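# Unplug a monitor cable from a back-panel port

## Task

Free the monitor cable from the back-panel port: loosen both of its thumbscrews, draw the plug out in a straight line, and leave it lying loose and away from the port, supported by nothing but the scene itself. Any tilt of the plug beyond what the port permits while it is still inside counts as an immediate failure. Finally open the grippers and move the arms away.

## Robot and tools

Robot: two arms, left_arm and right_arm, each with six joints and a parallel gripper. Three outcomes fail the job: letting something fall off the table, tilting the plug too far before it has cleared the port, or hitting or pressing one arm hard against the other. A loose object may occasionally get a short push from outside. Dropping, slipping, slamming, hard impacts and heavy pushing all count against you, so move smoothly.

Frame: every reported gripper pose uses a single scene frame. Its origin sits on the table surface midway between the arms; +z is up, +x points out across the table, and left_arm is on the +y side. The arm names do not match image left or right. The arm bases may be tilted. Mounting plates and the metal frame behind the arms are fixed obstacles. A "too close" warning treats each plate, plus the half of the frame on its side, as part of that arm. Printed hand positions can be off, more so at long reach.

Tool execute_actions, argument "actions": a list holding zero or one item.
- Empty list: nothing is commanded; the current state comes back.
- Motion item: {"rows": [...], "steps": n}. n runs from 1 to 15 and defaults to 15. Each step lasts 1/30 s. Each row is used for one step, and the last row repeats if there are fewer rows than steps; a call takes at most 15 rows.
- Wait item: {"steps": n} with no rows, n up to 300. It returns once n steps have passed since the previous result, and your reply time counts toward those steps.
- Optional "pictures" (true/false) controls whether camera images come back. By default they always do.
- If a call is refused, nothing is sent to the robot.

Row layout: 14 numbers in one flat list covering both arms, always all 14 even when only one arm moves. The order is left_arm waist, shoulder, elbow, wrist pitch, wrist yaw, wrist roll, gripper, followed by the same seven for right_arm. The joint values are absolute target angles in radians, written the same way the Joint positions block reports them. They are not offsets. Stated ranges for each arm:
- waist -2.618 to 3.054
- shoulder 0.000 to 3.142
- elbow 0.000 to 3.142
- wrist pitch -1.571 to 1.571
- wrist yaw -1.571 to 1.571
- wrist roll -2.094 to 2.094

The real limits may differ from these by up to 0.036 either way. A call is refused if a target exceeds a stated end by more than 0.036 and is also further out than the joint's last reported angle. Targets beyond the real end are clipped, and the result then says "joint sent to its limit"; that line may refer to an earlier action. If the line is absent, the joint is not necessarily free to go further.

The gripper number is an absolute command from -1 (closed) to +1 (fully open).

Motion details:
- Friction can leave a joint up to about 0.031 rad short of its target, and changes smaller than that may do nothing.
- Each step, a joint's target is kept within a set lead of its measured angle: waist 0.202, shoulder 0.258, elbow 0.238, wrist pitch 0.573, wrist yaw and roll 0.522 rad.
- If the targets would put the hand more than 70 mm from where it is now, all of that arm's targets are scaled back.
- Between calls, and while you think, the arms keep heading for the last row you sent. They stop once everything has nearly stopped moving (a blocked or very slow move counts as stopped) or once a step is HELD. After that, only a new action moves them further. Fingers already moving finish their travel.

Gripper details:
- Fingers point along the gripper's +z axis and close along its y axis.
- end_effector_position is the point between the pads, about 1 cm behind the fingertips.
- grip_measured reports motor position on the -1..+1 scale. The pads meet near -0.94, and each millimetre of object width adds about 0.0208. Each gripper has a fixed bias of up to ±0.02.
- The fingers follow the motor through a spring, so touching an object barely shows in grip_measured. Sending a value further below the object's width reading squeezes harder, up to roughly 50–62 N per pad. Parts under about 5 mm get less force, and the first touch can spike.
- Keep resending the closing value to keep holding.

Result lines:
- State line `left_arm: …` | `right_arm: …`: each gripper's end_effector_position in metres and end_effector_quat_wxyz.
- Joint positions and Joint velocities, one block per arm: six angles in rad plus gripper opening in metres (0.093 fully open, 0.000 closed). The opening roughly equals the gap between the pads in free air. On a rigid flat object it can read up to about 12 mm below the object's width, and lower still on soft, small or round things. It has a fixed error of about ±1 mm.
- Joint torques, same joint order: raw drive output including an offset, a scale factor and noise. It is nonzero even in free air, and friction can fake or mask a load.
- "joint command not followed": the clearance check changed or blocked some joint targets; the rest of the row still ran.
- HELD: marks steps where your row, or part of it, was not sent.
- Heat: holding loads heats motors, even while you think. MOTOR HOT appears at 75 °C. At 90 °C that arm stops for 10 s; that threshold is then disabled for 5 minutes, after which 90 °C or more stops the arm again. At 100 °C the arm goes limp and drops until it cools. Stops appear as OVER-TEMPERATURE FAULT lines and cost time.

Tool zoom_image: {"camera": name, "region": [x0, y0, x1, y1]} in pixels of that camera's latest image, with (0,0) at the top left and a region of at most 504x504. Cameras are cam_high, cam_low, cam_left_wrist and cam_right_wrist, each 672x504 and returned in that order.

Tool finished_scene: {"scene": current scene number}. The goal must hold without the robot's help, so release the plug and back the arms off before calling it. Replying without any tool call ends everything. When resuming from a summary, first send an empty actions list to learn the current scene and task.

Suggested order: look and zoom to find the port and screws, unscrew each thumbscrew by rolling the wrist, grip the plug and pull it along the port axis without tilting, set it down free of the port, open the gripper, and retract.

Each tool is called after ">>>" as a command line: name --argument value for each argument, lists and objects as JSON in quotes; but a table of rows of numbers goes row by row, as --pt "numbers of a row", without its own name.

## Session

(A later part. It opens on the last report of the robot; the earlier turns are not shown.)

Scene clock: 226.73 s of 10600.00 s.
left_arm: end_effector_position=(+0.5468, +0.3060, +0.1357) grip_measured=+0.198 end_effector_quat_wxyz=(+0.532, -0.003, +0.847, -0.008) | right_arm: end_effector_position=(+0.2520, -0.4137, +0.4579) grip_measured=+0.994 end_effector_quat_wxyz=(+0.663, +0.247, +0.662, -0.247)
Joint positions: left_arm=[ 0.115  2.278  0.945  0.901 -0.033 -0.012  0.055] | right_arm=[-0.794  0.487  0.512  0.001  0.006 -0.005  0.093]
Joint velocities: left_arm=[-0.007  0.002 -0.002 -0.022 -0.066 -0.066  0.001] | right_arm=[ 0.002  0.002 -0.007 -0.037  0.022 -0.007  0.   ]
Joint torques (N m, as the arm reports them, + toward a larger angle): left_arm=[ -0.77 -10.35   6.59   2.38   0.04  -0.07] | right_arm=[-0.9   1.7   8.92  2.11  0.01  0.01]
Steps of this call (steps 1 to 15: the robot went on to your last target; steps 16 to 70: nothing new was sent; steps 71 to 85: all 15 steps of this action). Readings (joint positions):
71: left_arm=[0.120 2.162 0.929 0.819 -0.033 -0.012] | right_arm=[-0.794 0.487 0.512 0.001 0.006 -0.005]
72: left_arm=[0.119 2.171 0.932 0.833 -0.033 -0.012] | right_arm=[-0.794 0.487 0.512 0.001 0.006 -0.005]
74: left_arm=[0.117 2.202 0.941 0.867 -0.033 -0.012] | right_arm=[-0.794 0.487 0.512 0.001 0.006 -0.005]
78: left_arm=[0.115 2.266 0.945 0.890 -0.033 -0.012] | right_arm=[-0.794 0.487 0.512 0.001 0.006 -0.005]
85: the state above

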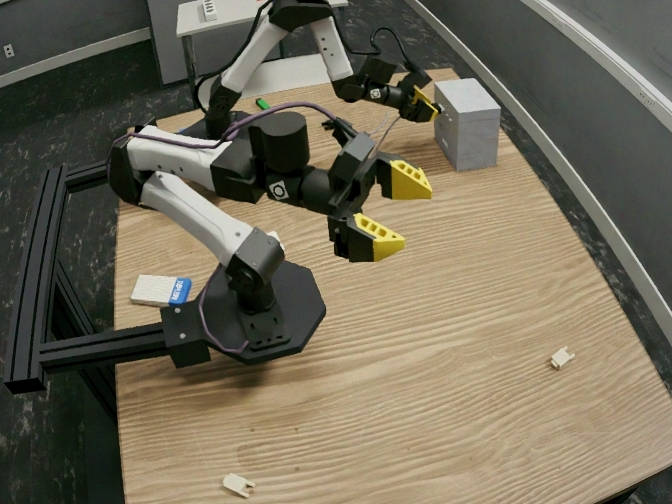

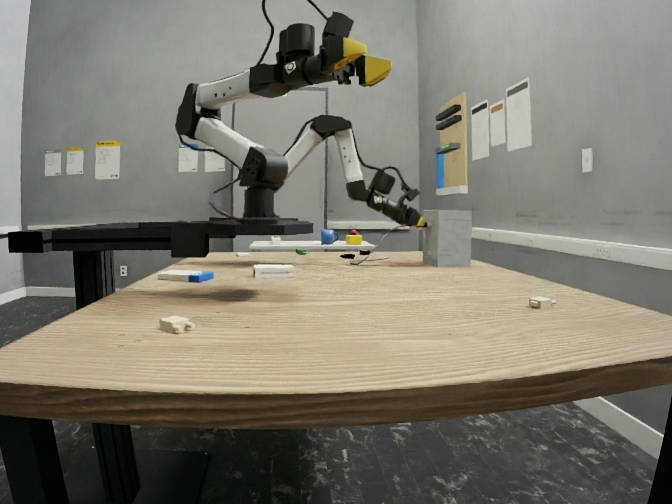

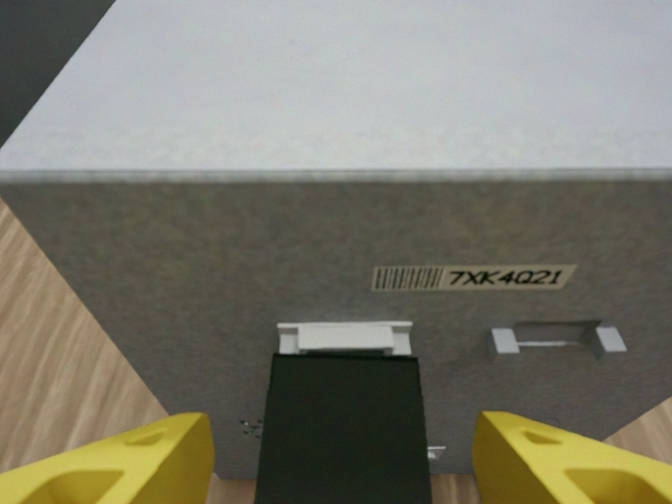

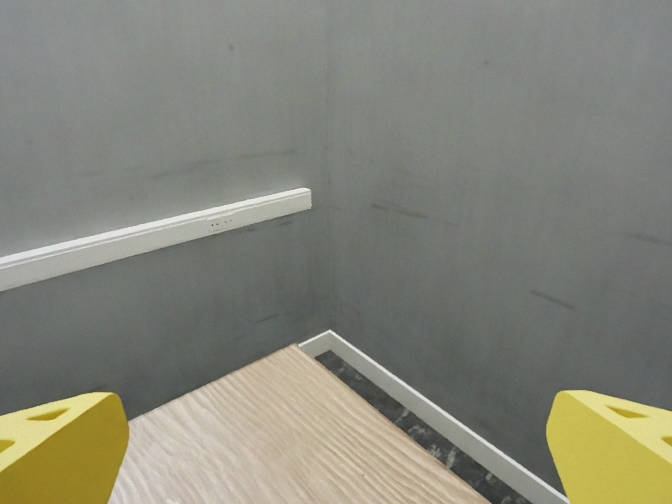

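>>> execute_actions --actions '[{"rows":[[0.11,2.28,0.95,0.905,-0.03,-0.015,-0.1,-0.8,0.5,0.5,0,0,0,1],[0.11,2.28,0.95,0.905,-0.03,-0.015,-0.15,-0.8,0.5,0.5,0,0,0,1],[0.11,2.28,0.95,0.905,-0.03,-0.015,-0.2,-0.8,0.5,0.5,0,0,0,1],[0.11,2.28,0.95,0.905,-0.03,-0.015,-0.23,-0.8,0.5,0.5,0,0,0,1],[0.11,2.28,0.95,0.905,-0.03,-0.015,-0.27,-0.8,0.5,0.5,0,0,0,1],[0.11,2.28,0.95,0.905,-0.03,-0.015,-0.32,-0.8,0.5,0.5,0,0,0,1],[0.11,2.28,0.95,0.905,-0.03,-0.015,-0.42,-0.8,0.5,0.5,0,0,0,1]]}]' --pictures false

>>> execute_actions --actions '[{"rows":[[0.11,2.27,0.925,0.905,-0.03,-0.015,-0.42,-0.8,0.5,0.5,0,0,0,1],[0.11,2.263,0.91,0.9,-0.03,-0.015,-0.42,-0.8,0.5,0.5,0,0,0,1],[0.11,2.258,0.897,0.895,-0.03,-0.015,-0.42,-0.8,0.5,0.5,0,0,0,1],[0.11,2.254,0.885,0.895,-0.03,-0.015,-0.42,-0.8,0.5,0.5,0,0,0,1]]}]' --pictures false

Scene clock: 234.70 s of 10600.00 s.
left_arm: end_effector_position=(+0.5473, +0.3054, +0.1368) grip_measured=-0.405 end_effector_quat_wxyz=(+0.534, -0.002, +0.845, -0.009) | right_arm: end_effector_position=(+0.2520, -0.4137, +0.4579) grip_measured=+0.994 end_effector_quat_wxyz=(+0.663, +0.247, +0.662, -0.247)
Joint positions: left_arm=[ 0.114  2.278  0.945  0.906 -0.031 -0.012  0.026] | right_arm=[-0.794  0.487  0.512  0.001  0.006 -0.005  0.093]
Joint velocities: left_arm=[-0.012 -0.017  0.002  0.022 -0.066 -0.007  0.002] | right_arm=[-0.022 -0.007 -0.002 -0.037 -0.051  0.051 -0.001]
Joint torques (N m, as the arm reports them, + toward a larger angle): left_arm=[ -0.44 -10.39   5.65   2.21  -0.02  -0.02] | right_arm=[-0.76  1.59  8.56  2.07  0.05  0.02]
Steps of this call (steps 1 to 15: the robot went on to your last target; steps 16 to 90: nothing new was sent; then 4.47 s passed at rest; steps 91 to 105: all 15 steps of this action). Readings (joint positions):
91: left_arm=[0.115 2.278 0.945 0.906 -0.033 -0.012] | right_arm=[-0.794 0.487 0.512 0.001 0.006 -0.005]
92: left_arm=[0.115 2.278 0.945 0.906 -0.033 -0.012] | right_arm=[-0.794 0.487 0.512 0.001 0.006 -0.005]
94: left_arm=[0.115 2.278 0.945 0.906 -0.033 -0.012] | right_arm=[-0.794 0.487 0.512 0.001 0.006 -0.005]
98: left_arm=[0.114 2.278 0.945 0.906 -0.031 -0.012] | right_arm=[-0.794 0.487 0.512 0.001 0.006 -0.005]
105: the state above

Scene clock: 235.20 s of 10600.00 s.
left_arm: end_effector_position=(+0.5353, +0.3057, +0.1288) grip_measured=-0.405 end_effector_quat_wxyz=(+0.520, -0.001, +0.854, -0.009) | right_arm: end_effector_position=(+0.2520, -0.4137, +0.4579) grip_measured=+0.994 end_effector_quat_wxyz=(+0.663, +0.247, +0.662, -0.247)
Joint positions: left_arm=[ 0.114  2.266  0.906  0.9   -0.03  -0.012  0.026] | right_arm=[-0.794  0.487  0.512  0.001  0.006 -0.005  0.093]
Joint velocities: left_arm=[-0.007 -0.007 -0.022 -0.066 -0.095  0.037 -0.001] | right_arm=[ 0.007 -0.007 -0.002  0.007 -0.037 -0.022 -0.001]
Joint torques (N m, as the arm reports them, + toward a larger angle): left_arm=[ -0.49 -11.16   3.34   2.15  -0.02   0.  ] | right_arm=[-0.89  1.7   8.99  2.06  0.05 -0.01]
Steps of this call (steps 1 to 15: all 15 steps of this action). Readings (joint positions):
1: left_arm=[0.114 2.278 0.945 0.906 -0.031 -0.012] | right_arm=[-0.794 0.487 0.512 0.001 0.006 -0.005]
2: left_arm=[0.114 2.278 0.945 0.906 -0.031 -0.012] | right_arm=[-0.794 0.487 0.512 0.001 0.006 -0.005]
4: left_arm=[0.114 2.275 0.937 0.909 -0.031 -0.012] | right_arm=[-0.794 0.487 0.512 0.001 0.006 -0.005]
8: left_arm=[0.114 2.266 0.912 0.908 -0.030 -0.012] | right_arm=[-0.794 0.487 0.512 0.001 0.006 -0.005]
15: the state above

>>> execute_actions --actions '[{"rows":[[0.11,2.24,0.8,0.98,-0.03,-0.015,-0.42,-0.8,0.5,0.5,0,0,0,1]],"steps":10}]' --pictures false

>>> execute_actions --actions '[{"rows":[[0.11,2.32,0.8,1.1,-0.03,-0.015,-0.42,-0.8,0.5,0.5,0,0,0,1],[0.11,2.38,0.8,1.16,-0.03,-0.015,-0.42,-0.8,0.5,0.5,0,0,0,1],[0.11,2.46,0.82,1.2,-0.03,-0.015,-0.42,-0.8,0.5,0.5,0,0,0,1]]}]' --pictures false

>>> execute_actions --actions '[{"rows":[[0.11,2.5,0.85,1.26,-0.03,-0.015,-0.42,-0.8,0.5,0.5,0,0,0,1],[0.11,2.53,0.87,1.33,-0.03,-0.015,-0.42,-0.8,0.5,0.5,0,0,0,1],[0.11,2.56,0.88,1.33,-0.03,-0.015,-0.42,-0.8,0.5,0.5,0,0,0,1],[0.11,2.59,0.88,1.33,-0.03,-0.015,-0.42,-0.8,0.5,0.5,0,0,0,1],[0.11,2.61,0.88,1.33,-0.03,-0.015,-0.42,-0.8,0.5,0.5,0,0,0,1],[0.11,2.63,0.88,1.33,-0.03,-0.015,-0.42,-0.8,0.5,0.5,0,0,0,1],[0.11,2.65,0.88,1.33,-0.03,-0.015,-0.42,-0.8,0.5,0.5,0,0,0,1]]}]'

Scene clock: 243.03 s of 10600.00 s.
left_arm: end_effector_position=(+0.5131, +0.3064, +0.1204) grip_measured=-0.405 end_effector_quat_wxyz=(+0.513, -0.001, +0.858, -0.009) | right_arm: end_effector_position=(+0.2520, -0.4137, +0.4579) grip_measured=+0.994 end_effector_quat_wxyz=(+0.663, +0.247, +0.662, -0.247)
Joint positions: left_arm=[ 0.114  2.251  0.817  0.957 -0.03  -0.012  0.026] | right_arm=[-0.794  0.487  0.512  0.001  0.006 -0.005  0.093]
Joint velocities: left_arm=[ 0.012 -0.002  0.002  0.11  -0.037 -0.007  0.001] | right_arm=[ 0.022 -0.012  0.002 -0.007  0.007  0.007 -0.001]
Joint torques (N m, as the arm reports them, + toward a larger angle): left_arm=[ -0.44 -10.74   3.28   2.31   0.01  -0.01] | right_arm=[-0.81  1.71  9.17  2.08  0.08  0.  ]
Steps of this call (steps 1 to 15: the robot went on to your last target; steps 16 to 90: nothing new was sent; then 4.50 s passed at rest; steps 91 to 100: all 10 steps of this action). Readings (joint positions):
91: left_arm=[0.114 2.264 0.893 0.914 -0.030 -0.012] | right_arm=[-0.794 0.487 0.512 0.001 0.006 -0.005]
92: left_arm=[0.114 2.256 0.868 0.932 -0.030 -0.012] | right_arm=[-0.794 0.487 0.512 0.001 0.006 -0.005]
94: left_arm=[0.114 2.251 0.833 0.946 -0.030 -0.012] | right_arm=[-0.794 0.487 0.512 0.001 0.006 -0.005]
98: left_arm=[0.114 2.251 0.817 0.949 -0.030 -0.012] | right_arm=[-0.794 0.487 0.512 0.001 0.006 -0.005]
100: the state above

Scene clock: 243.53 s of 10600.00 s.
left_arm: end_effector_position=(+0.4999, +0.3058, +0.0639) grip_measured=-0.405 end_effector_quat_wxyz=(+0.512, -0.001, +0.859, -0.009) | right_arm: end_effector_position=(+0.2520, -0.4137, +0.4579) grip_measured=+0.994 end_effector_quat_wxyz=(+0.663, +0.247, +0.662, -0.247)
Joint positions: left_arm=[ 0.114  2.473  0.82   1.173 -0.03  -0.012  0.026] | right_arm=[-0.794  0.487  0.512  0.001  0.006 -0.005  0.093]
Joint velocities: left_arm=[-0.007  0.002  0.012  0.11  -0.037  0.037  0.   ] | right_arm=[ 0.007 -0.012  0.007  0.007 -0.007 -0.051  0.   ]
Joint torques (N m, as the arm reports them, + toward a larger angle): left_arm=[ -0.44 -11.05   3.27   2.34  -0.05   0.  ] | right_arm=[-0.92  1.8   8.92  2.15  0.04 -0.01]
Steps of this call (steps 1 to 15: all 15 steps of this action). Readings (joint positions):
1: left_arm=[0.114 2.259 0.817 0.979 -0.030 -0.012] | right_arm=[-0.794 0.487 0.512 0.001 0.006 -0.005]
2: left_arm=[0.114 2.280 0.817 1.023 -0.030 -0.012] | right_arm=[-0.794 0.487 0.512 0.001 0.006 -0.005]
4: left_arm=[0.114 2.358 0.820 1.113 -0.030 -0.012] | right_arm=[-0.794 0.487 0.512 0.001 0.006 -0.005]
8: left_arm=[0.114 2.468 0.820 1.134 -0.030 -0.012] | right_arm=[-0.794 0.487 0.512 0.001 0.006 -0.005]
15: the state above

Scene clock: 244.03 s of 10600.00 s.
left_arm: end_effector_position=(+0.4920, +0.3053, +0.0218) grip_measured=-0.405 end_effector_quat_wxyz=(+0.513, -0.001, +0.859, -0.009) | right_arm: end_effector_position=(+0.2520, -0.4137, +0.4579) grip_measured=+0.994 end_effector_quat_wxyz=(+0.663, +0.247, +0.662, -0.247)
Joint positions: left_arm=[ 0.114  2.653  0.867  1.308 -0.03  -0.012  0.026] | right_arm=[-0.794  0.487  0.512  0.001  0.006 -0.005  0.093]
Joint velocities: left_arm=[-0.002 -0.012  0.007  0.081 -0.081 -0.022 -0.001] | right_arm=[-0.027  0.002  0.002  0.037  0.022 -0.037 -0.   ]
Joint torques (N m, as the arm reports them, + toward a larger angle): left_arm=[ -0.39 -10.19   3.64   2.39  -0.03   0.02] | right_arm=[-0.92  1.71  9.07  2.1   0.02  0.  ]
Steps of this call (steps 1 to 15: all 15 steps of this action). Readings (joint positions):
1: left_arm=[0.114 2.475 0.820 1.184 -0.030 -0.012] | right_arm=[-0.794 0.487 0.512 0.001 0.006 -0.005]
2: left_arm=[0.114 2.484 0.825 1.207 -0.030 -0.012] | right_arm=[-0.794 0.487 0.512 0.001 0.006 -0.005]
4: left_arm=[0.114 2.522 0.850 1.257 -0.030 -0.012] | right_arm=[-0.794 0.487 0.512 0.001 0.006 -0.005]
8: left_arm=[0.114 2.610 0.867 1.304 -0.030 -0.012] | right_arm=[-0.794 0.487 0.512 0.001 0.006 -0.005]
15: the state above

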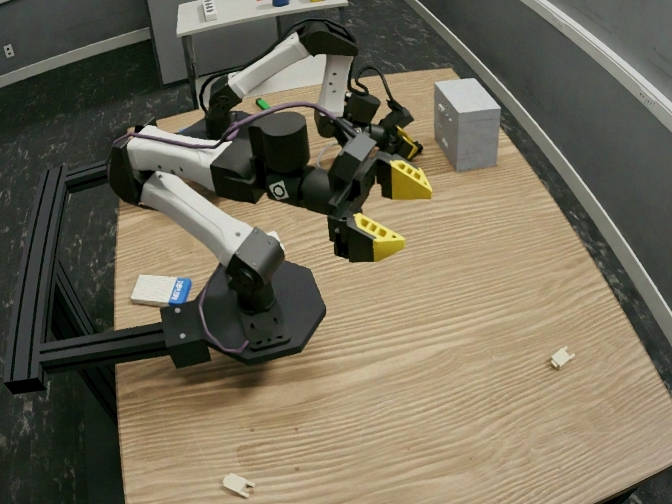

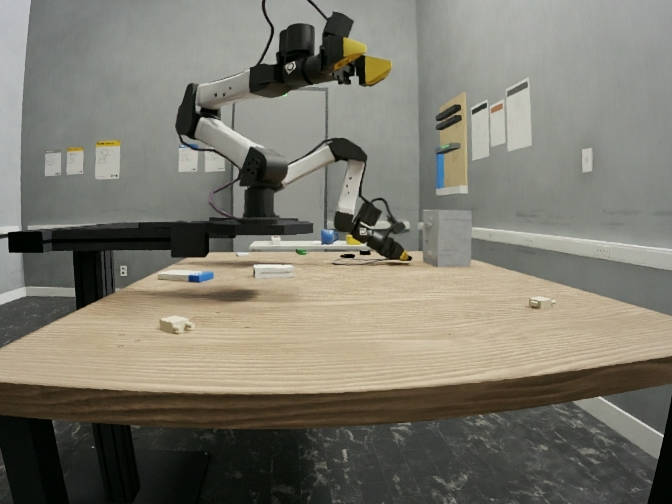

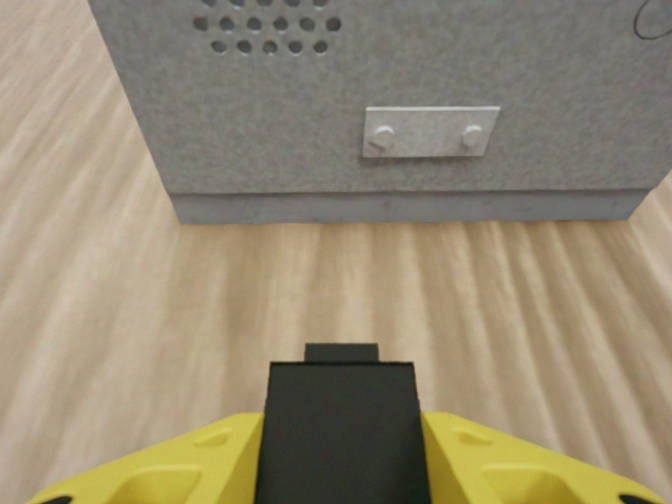

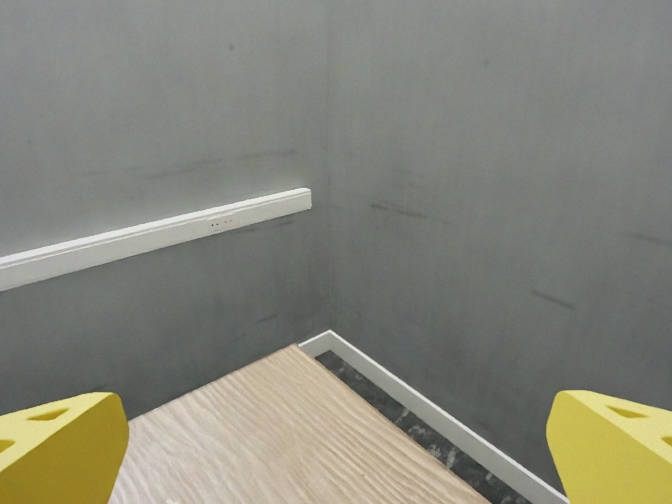

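>>> execute_actions --actions '[{"rows":[[0.11,2.68,0.88,1.33,-0.03,-0.015,-0.42,-0.8,0.5,0.5,0,0,0,1]],"steps":15}]' --pictures false

>>> execute_actions --actions '[{"rows":[[0.11,2.68,0.88,1.33,-0.03,-0.015,0.4,-0.8,0.5,0.5,0,0,0,1]],"steps":15}]' --pictures false

>>> execute_actions --actions '[{"rows":[[0.11,2.45,0.8,1.25,-0.03,-0.015,0.4,-0.8,0.5,0.5,0,0,0,1]],"steps":15}]'

>>> execute_actions --actions '[{"rows":[[0.11,1.8,0.5,0.8,-0.03,0,0.4,-0.8,0.5,0.5,0,0,0,1]],"steps":15}]' --pictures false

>>> execute_actions --actions '[{"steps":30}]'

Scene clock: 249.80 s of 10600.00 s.
left_arm: end_effector_position=(+0.4895, +0.3053, +0.0173) grip_measured=-0.405 end_effector_quat_wxyz=(+0.511, -0.001, +0.860, -0.008) | right_arm: end_effector_position=(+0.2520, -0.4137, +0.4579) grip_measured=+0.994 end_effector_quat_wxyz=(+0.663, +0.247, +0.662, -0.247)
Joint positions: left_arm=[ 0.114  2.667  0.867  1.318 -0.03  -0.012  0.026] | right_arm=[-0.794  0.487  0.512  0.001  0.006 -0.005  0.093]
Joint velocities: left_arm=[ 0.007 -0.017 -0.002 -0.051  0.066 -0.007  0.001] | right_arm=[ 0.027 -0.022  0.002 -0.037  0.007 -0.022 -0.   ]
Joint torques (N m, as the arm reports them, + toward a larger angle): left_arm=[-0.31 -9.18  3.55  2.34 -0.01  0.  ] | right_arm=[-1.    1.89  8.85  2.13  0.07 -0.07]
Steps of this call (steps 1 to 15: the robot went on to your last target; steps 16 to 90: nothing new was sent; then 2.27 s passed at rest; steps 91 to 105: all 15 steps of this action). Readings (joint positions):
91: left_arm=[0.114 2.654 0.867 1.315 -0.030 -0.012] | right_arm=[-0.794 0.487 0.512 0.001 0.006 -0.005]
92: left_arm=[0.114 2.656 0.867 1.318 -0.030 -0.012] | right_arm=[-0.794 0.487 0.512 0.001 0.006 -0.005]
94: left_arm=[0.114 2.662 0.867 1.318 -0.030 -0.012] | right_arm=[-0.794 0.487 0.512 0.001 0.006 -0.005]
98: left_arm=[0.114 2.667 0.867 1.318 -0.030 -0.012] | right_arm=[-0.794 0.487 0.512 0.001 0.006 -0.005]
105: the state above

Scene clock: 250.30 s of 10600.00 s.
left_arm: end_effector_position=(+0.4899, +0.3053, +0.0180) grip_measured=+0.398 end_effector_quat_wxyz=(+0.512, -0.001, +0.859, -0.009) | right_arm: end_effector_position=(+0.2520, -0.4137, +0.4579) grip_measured=+0.994 end_effector_quat_wxyz=(+0.663, +0.247, +0.662, -0.247)
Joint positions: left_arm=[ 0.114  2.667  0.867  1.321 -0.03  -0.012  0.064] | right_arm=[-0.794  0.487  0.512  0.001  0.006 -0.005  0.093]
Joint velocities: left_arm=[-0.012  0.002  0.002  0.007  0.022 -0.007  0.   ] | right_arm=[ 0.012  0.007  0.002 -0.066 -0.125 -0.095 -0.001]
Joint torques (N m, as the arm reports them, + toward a larger angle): left_arm=[-0.45 -9.09  3.33  2.29 -0.02 -0.03] | right_arm=[-0.94  1.56  8.98  2.09  0.01 -0.04]
Steps of this call (steps 1 to 15: all 15 steps of this action). Readings (joint positions):
1: left_arm=[0.114 2.667 0.867 1.318 -0.030 -0.012] | right_arm=[-0.794 0.487 0.512 0.001 0.006 -0.005]
2: left_arm=[0.114 2.667 0.867 1.319 -0.030 -0.012] | right_arm=[-0.794 0.487 0.512 0.001 0.006 -0.005]
4: left_arm=[0.114 2.667 0.867 1.320 -0.030 -0.012] | right_arm=[-0.794 0.487 0.512 0.001 0.006 -0.005]
8: left_arm=[0.114 2.667 0.867 1.321 -0.030 -0.012] | right_arm=[-0.794 0.487 0.512 0.001 0.006 -0.005]
15: the state above

Scene clock: 250.80 s of 10600.00 s.
left_arm: end_effector_position=(+0.5127, +0.3060, +0.0984) grip_measured=+0.398 end_effector_quat_wxyz=(+0.562, -0.003, +0.827, -0.010) | right_arm: end_effector_position=(+0.2520, -0.4137, +0.4579) grip_measured=+0.994 end_effector_quat_wxyz=(+0.663, +0.247, +0.662, -0.247)
Joint positions: left_arm=[ 0.114  2.437  0.81   1.265 -0.03  -0.012  0.064] | right_arm=[-0.794  0.487  0.512  0.001  0.006 -0.005  0.093]
Joint velocities: left_arm=[-0.012 -0.002  0.002 -0.007 -0.051 -0.037 -0.001] | right_arm=[ 0.007 -0.007  0.007  0.051  0.007 -0.037 -0.   ]
Joint torques (N m, as the arm reports them, + toward a larger angle): left_arm=[-0.38 -8.96  2.74  2.12 -0.02 -0.02] | right_arm=[-0.88  1.84  8.89  2.11  0.07  0.04]
Steps of this call (steps 1 to 15: all 15 steps of this action). Readings (joint positions):
1: left_arm=[0.114 2.641 0.856 1.295 -0.030 -0.012] | right_arm=[-0.794 0.487 0.512 0.001 0.006 -0.005]
2: left_arm=[0.114 2.593 0.828 1.263 -0.030 -0.012] | right_arm=[-0.794 0.487 0.512 0.001 0.006 -0.005]
4: left_arm=[0.114 2.504 0.810 1.252 -0.030 -0.012] | right_arm=[-0.794 0.487 0.512 0.001 0.006 -0.005]
8: left_arm=[0.114 2.436 0.810 1.284 -0.030 -0.012] | right_arm=[-0.794 0.487 0.512 0.001 0.006 -0.005]
15: the state above

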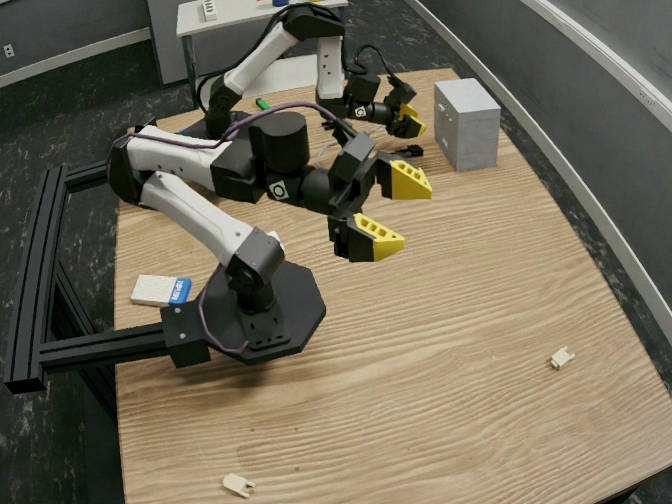

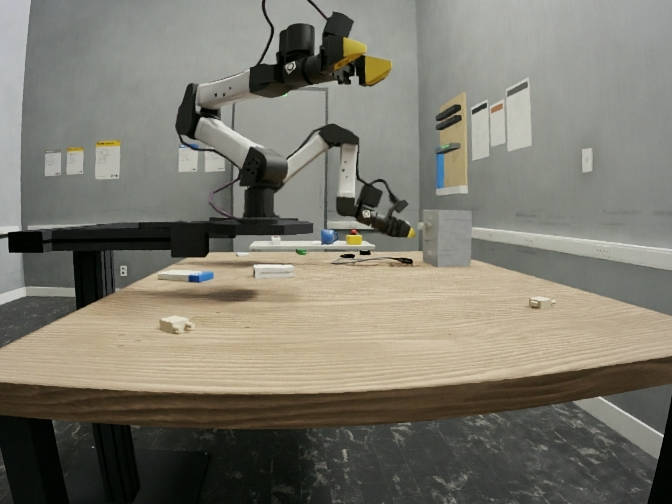

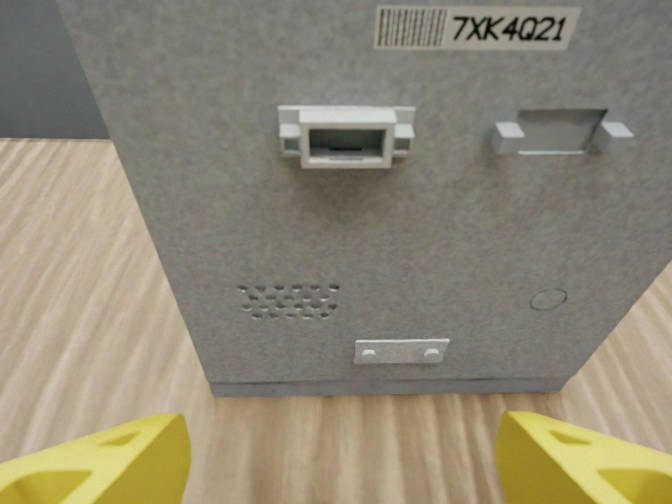

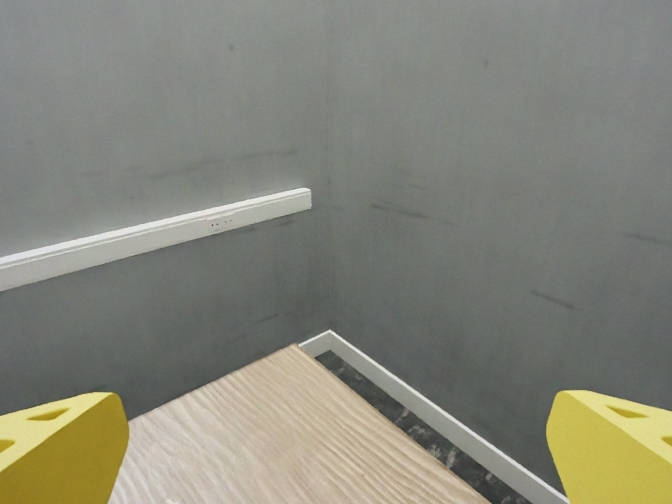

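Scene clock: 251.30 s of 10600.00 s.
left_arm: end_effector_position=(+0.4432, +0.3107, +0.1990) grip_measured=+0.398 end_effector_quat_wxyz=(+0.528, -0.000, +0.849, -0.008) | right_arm: end_effector_position=(+0.2520, -0.4137, +0.4579) grip_measured=+0.994 end_effector_quat_wxyz=(+0.663, +0.247, +0.662, -0.247)
Joint positions: left_arm=[ 0.114  1.784  0.505  0.837 -0.03  -0.008  0.064] | right_arm=[-0.794  0.487  0.512  0.001  0.006 -0.005  0.093]
Joint velocities: left_arm=[-0.007 -0.002 -0.002 -0.198  0.066  0.007 -0.   ] | right_arm=[ 0.007 -0.007  0.002 -0.11  -0.007  0.051 -0.   ]
Joint torques (N m, as the arm reports them, + toward a larger angle): left_arm=[-0.41 -5.57  5.04  2.13 -0.01  0.1 ] | right_arm=[-0.93  1.81  8.93  2.16  0.02  0.05]
Steps of this call (steps 1 to 15: all 15 steps of this action). Readings (joint positions):
1: left_arm=[0.114 2.402 0.783 1.207 -0.030 -0.012] | right_arm=[-0.794 0.487 0.512 0.001 0.006 -0.005]
2: left_arm=[0.114 2.332 0.716 1.128 -0.030 -0.011] | right_arm=[-0.794 0.487 0.512 0.001 0.006 -0.005]
4: left_arm=[0.114 2.161 0.576 0.997 -0.030 -0.010] | right_arm=[-0.794 0.487 0.512 0.001 0.006 -0.005]
8: left_arm=[0.114 1.854 0.501 0.865 -0.030 -0.009] | right_arm=[-0.794 0.487 0.512 0.001 0.006 -0.005]
15: the state above

Scene clock: 252.30 s of 10600.00 s.
left_arm: end_effector_position=(+0.4404, +0.3107, +0.1935) grip_measured=+0.398 end_effector_quat_wxyz=(+0.517, +0.000, +0.856, -0.008) | right_arm: end_effector_position=(+0.2520, -0.4137, +0.4579) grip_measured=+0.994 end_effector_quat_wxyz=(+0.663, +0.247, +0.662, -0.247)
Joint positions: left_arm=[ 0.114  1.784  0.505  0.811 -0.03  -0.008  0.064] | right_arm=[-0.794  0.487  0.512  0.001  0.006 -0.005  0.093]
Joint velocities: left_arm=[-0.017 -0.002 -0.002 -0.007  0.037 -0.022  0.001] | right_arm=[ 0.002 -0.007  0.002 -0.037  0.022 -0.081 -0.   ]
Joint torques (N m, as the arm reports them, + toward a larger angle): left_arm=[-0.38 -5.54  5.2   2.05  0.    0.12] | right_arm=[-0.67  1.82  8.87  2.11  0.05 -0.02]
Steps of this call (steps 1 to 30: the robot went on to your last target). Readings (joint positions):
1: left_arm=[0.114 1.784 0.505 0.831 -0.030 -0.008] | right_arm=[-0.794 0.487 0.512 0.001 0.006 -0.005]
2: left_arm=[0.114 1.784 0.505 0.827 -0.030 -0.008] | right_arm=[-0.794 0.487 0.512 0.001 0.006 -0.005]
4: left_arm=[0.114 1.784 0.505 0.821 -0.030 -0.008] | right_arm=[-0.794 0.487 0.512 0.001 0.006 -0.005]
8: left_arm=[0.114 1.784 0.505 0.814 -0.030 -0.008] | right_arm=[-0.794 0.487 0.512 0.001 0.006 -0.005]
30: the state above
All arms were judged still, so your last target was given up. Only a new action makes them travel on or press farther. Fingers that are still opening or closing keep moving.

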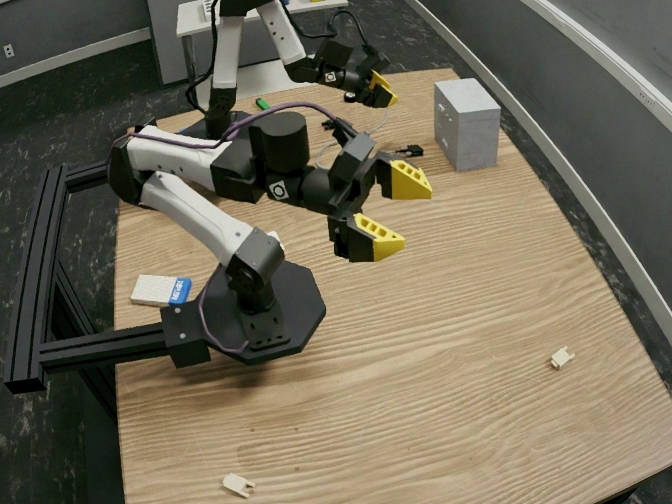

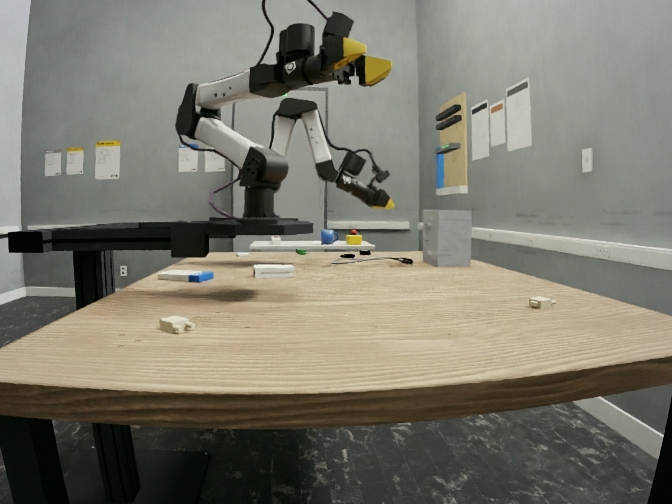

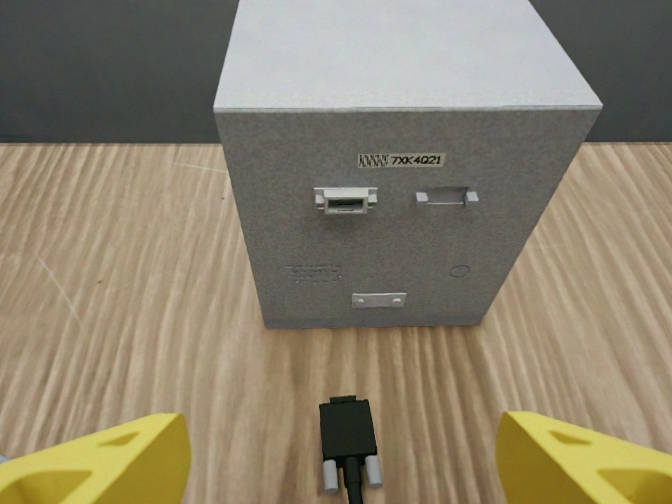

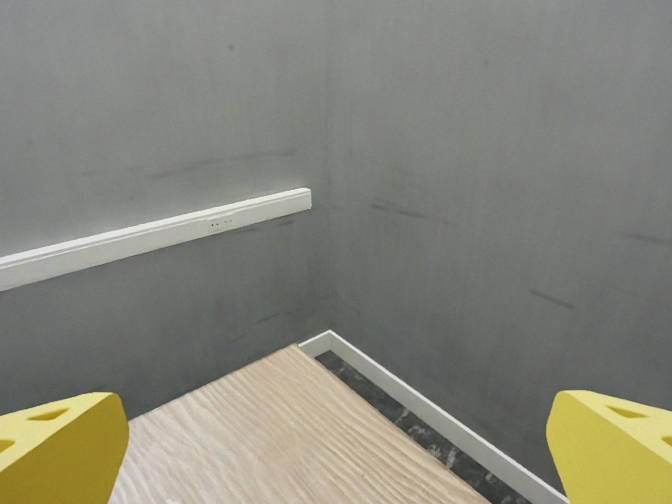

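>>> finished_scene --scene 2

The scene is finished: the task was done.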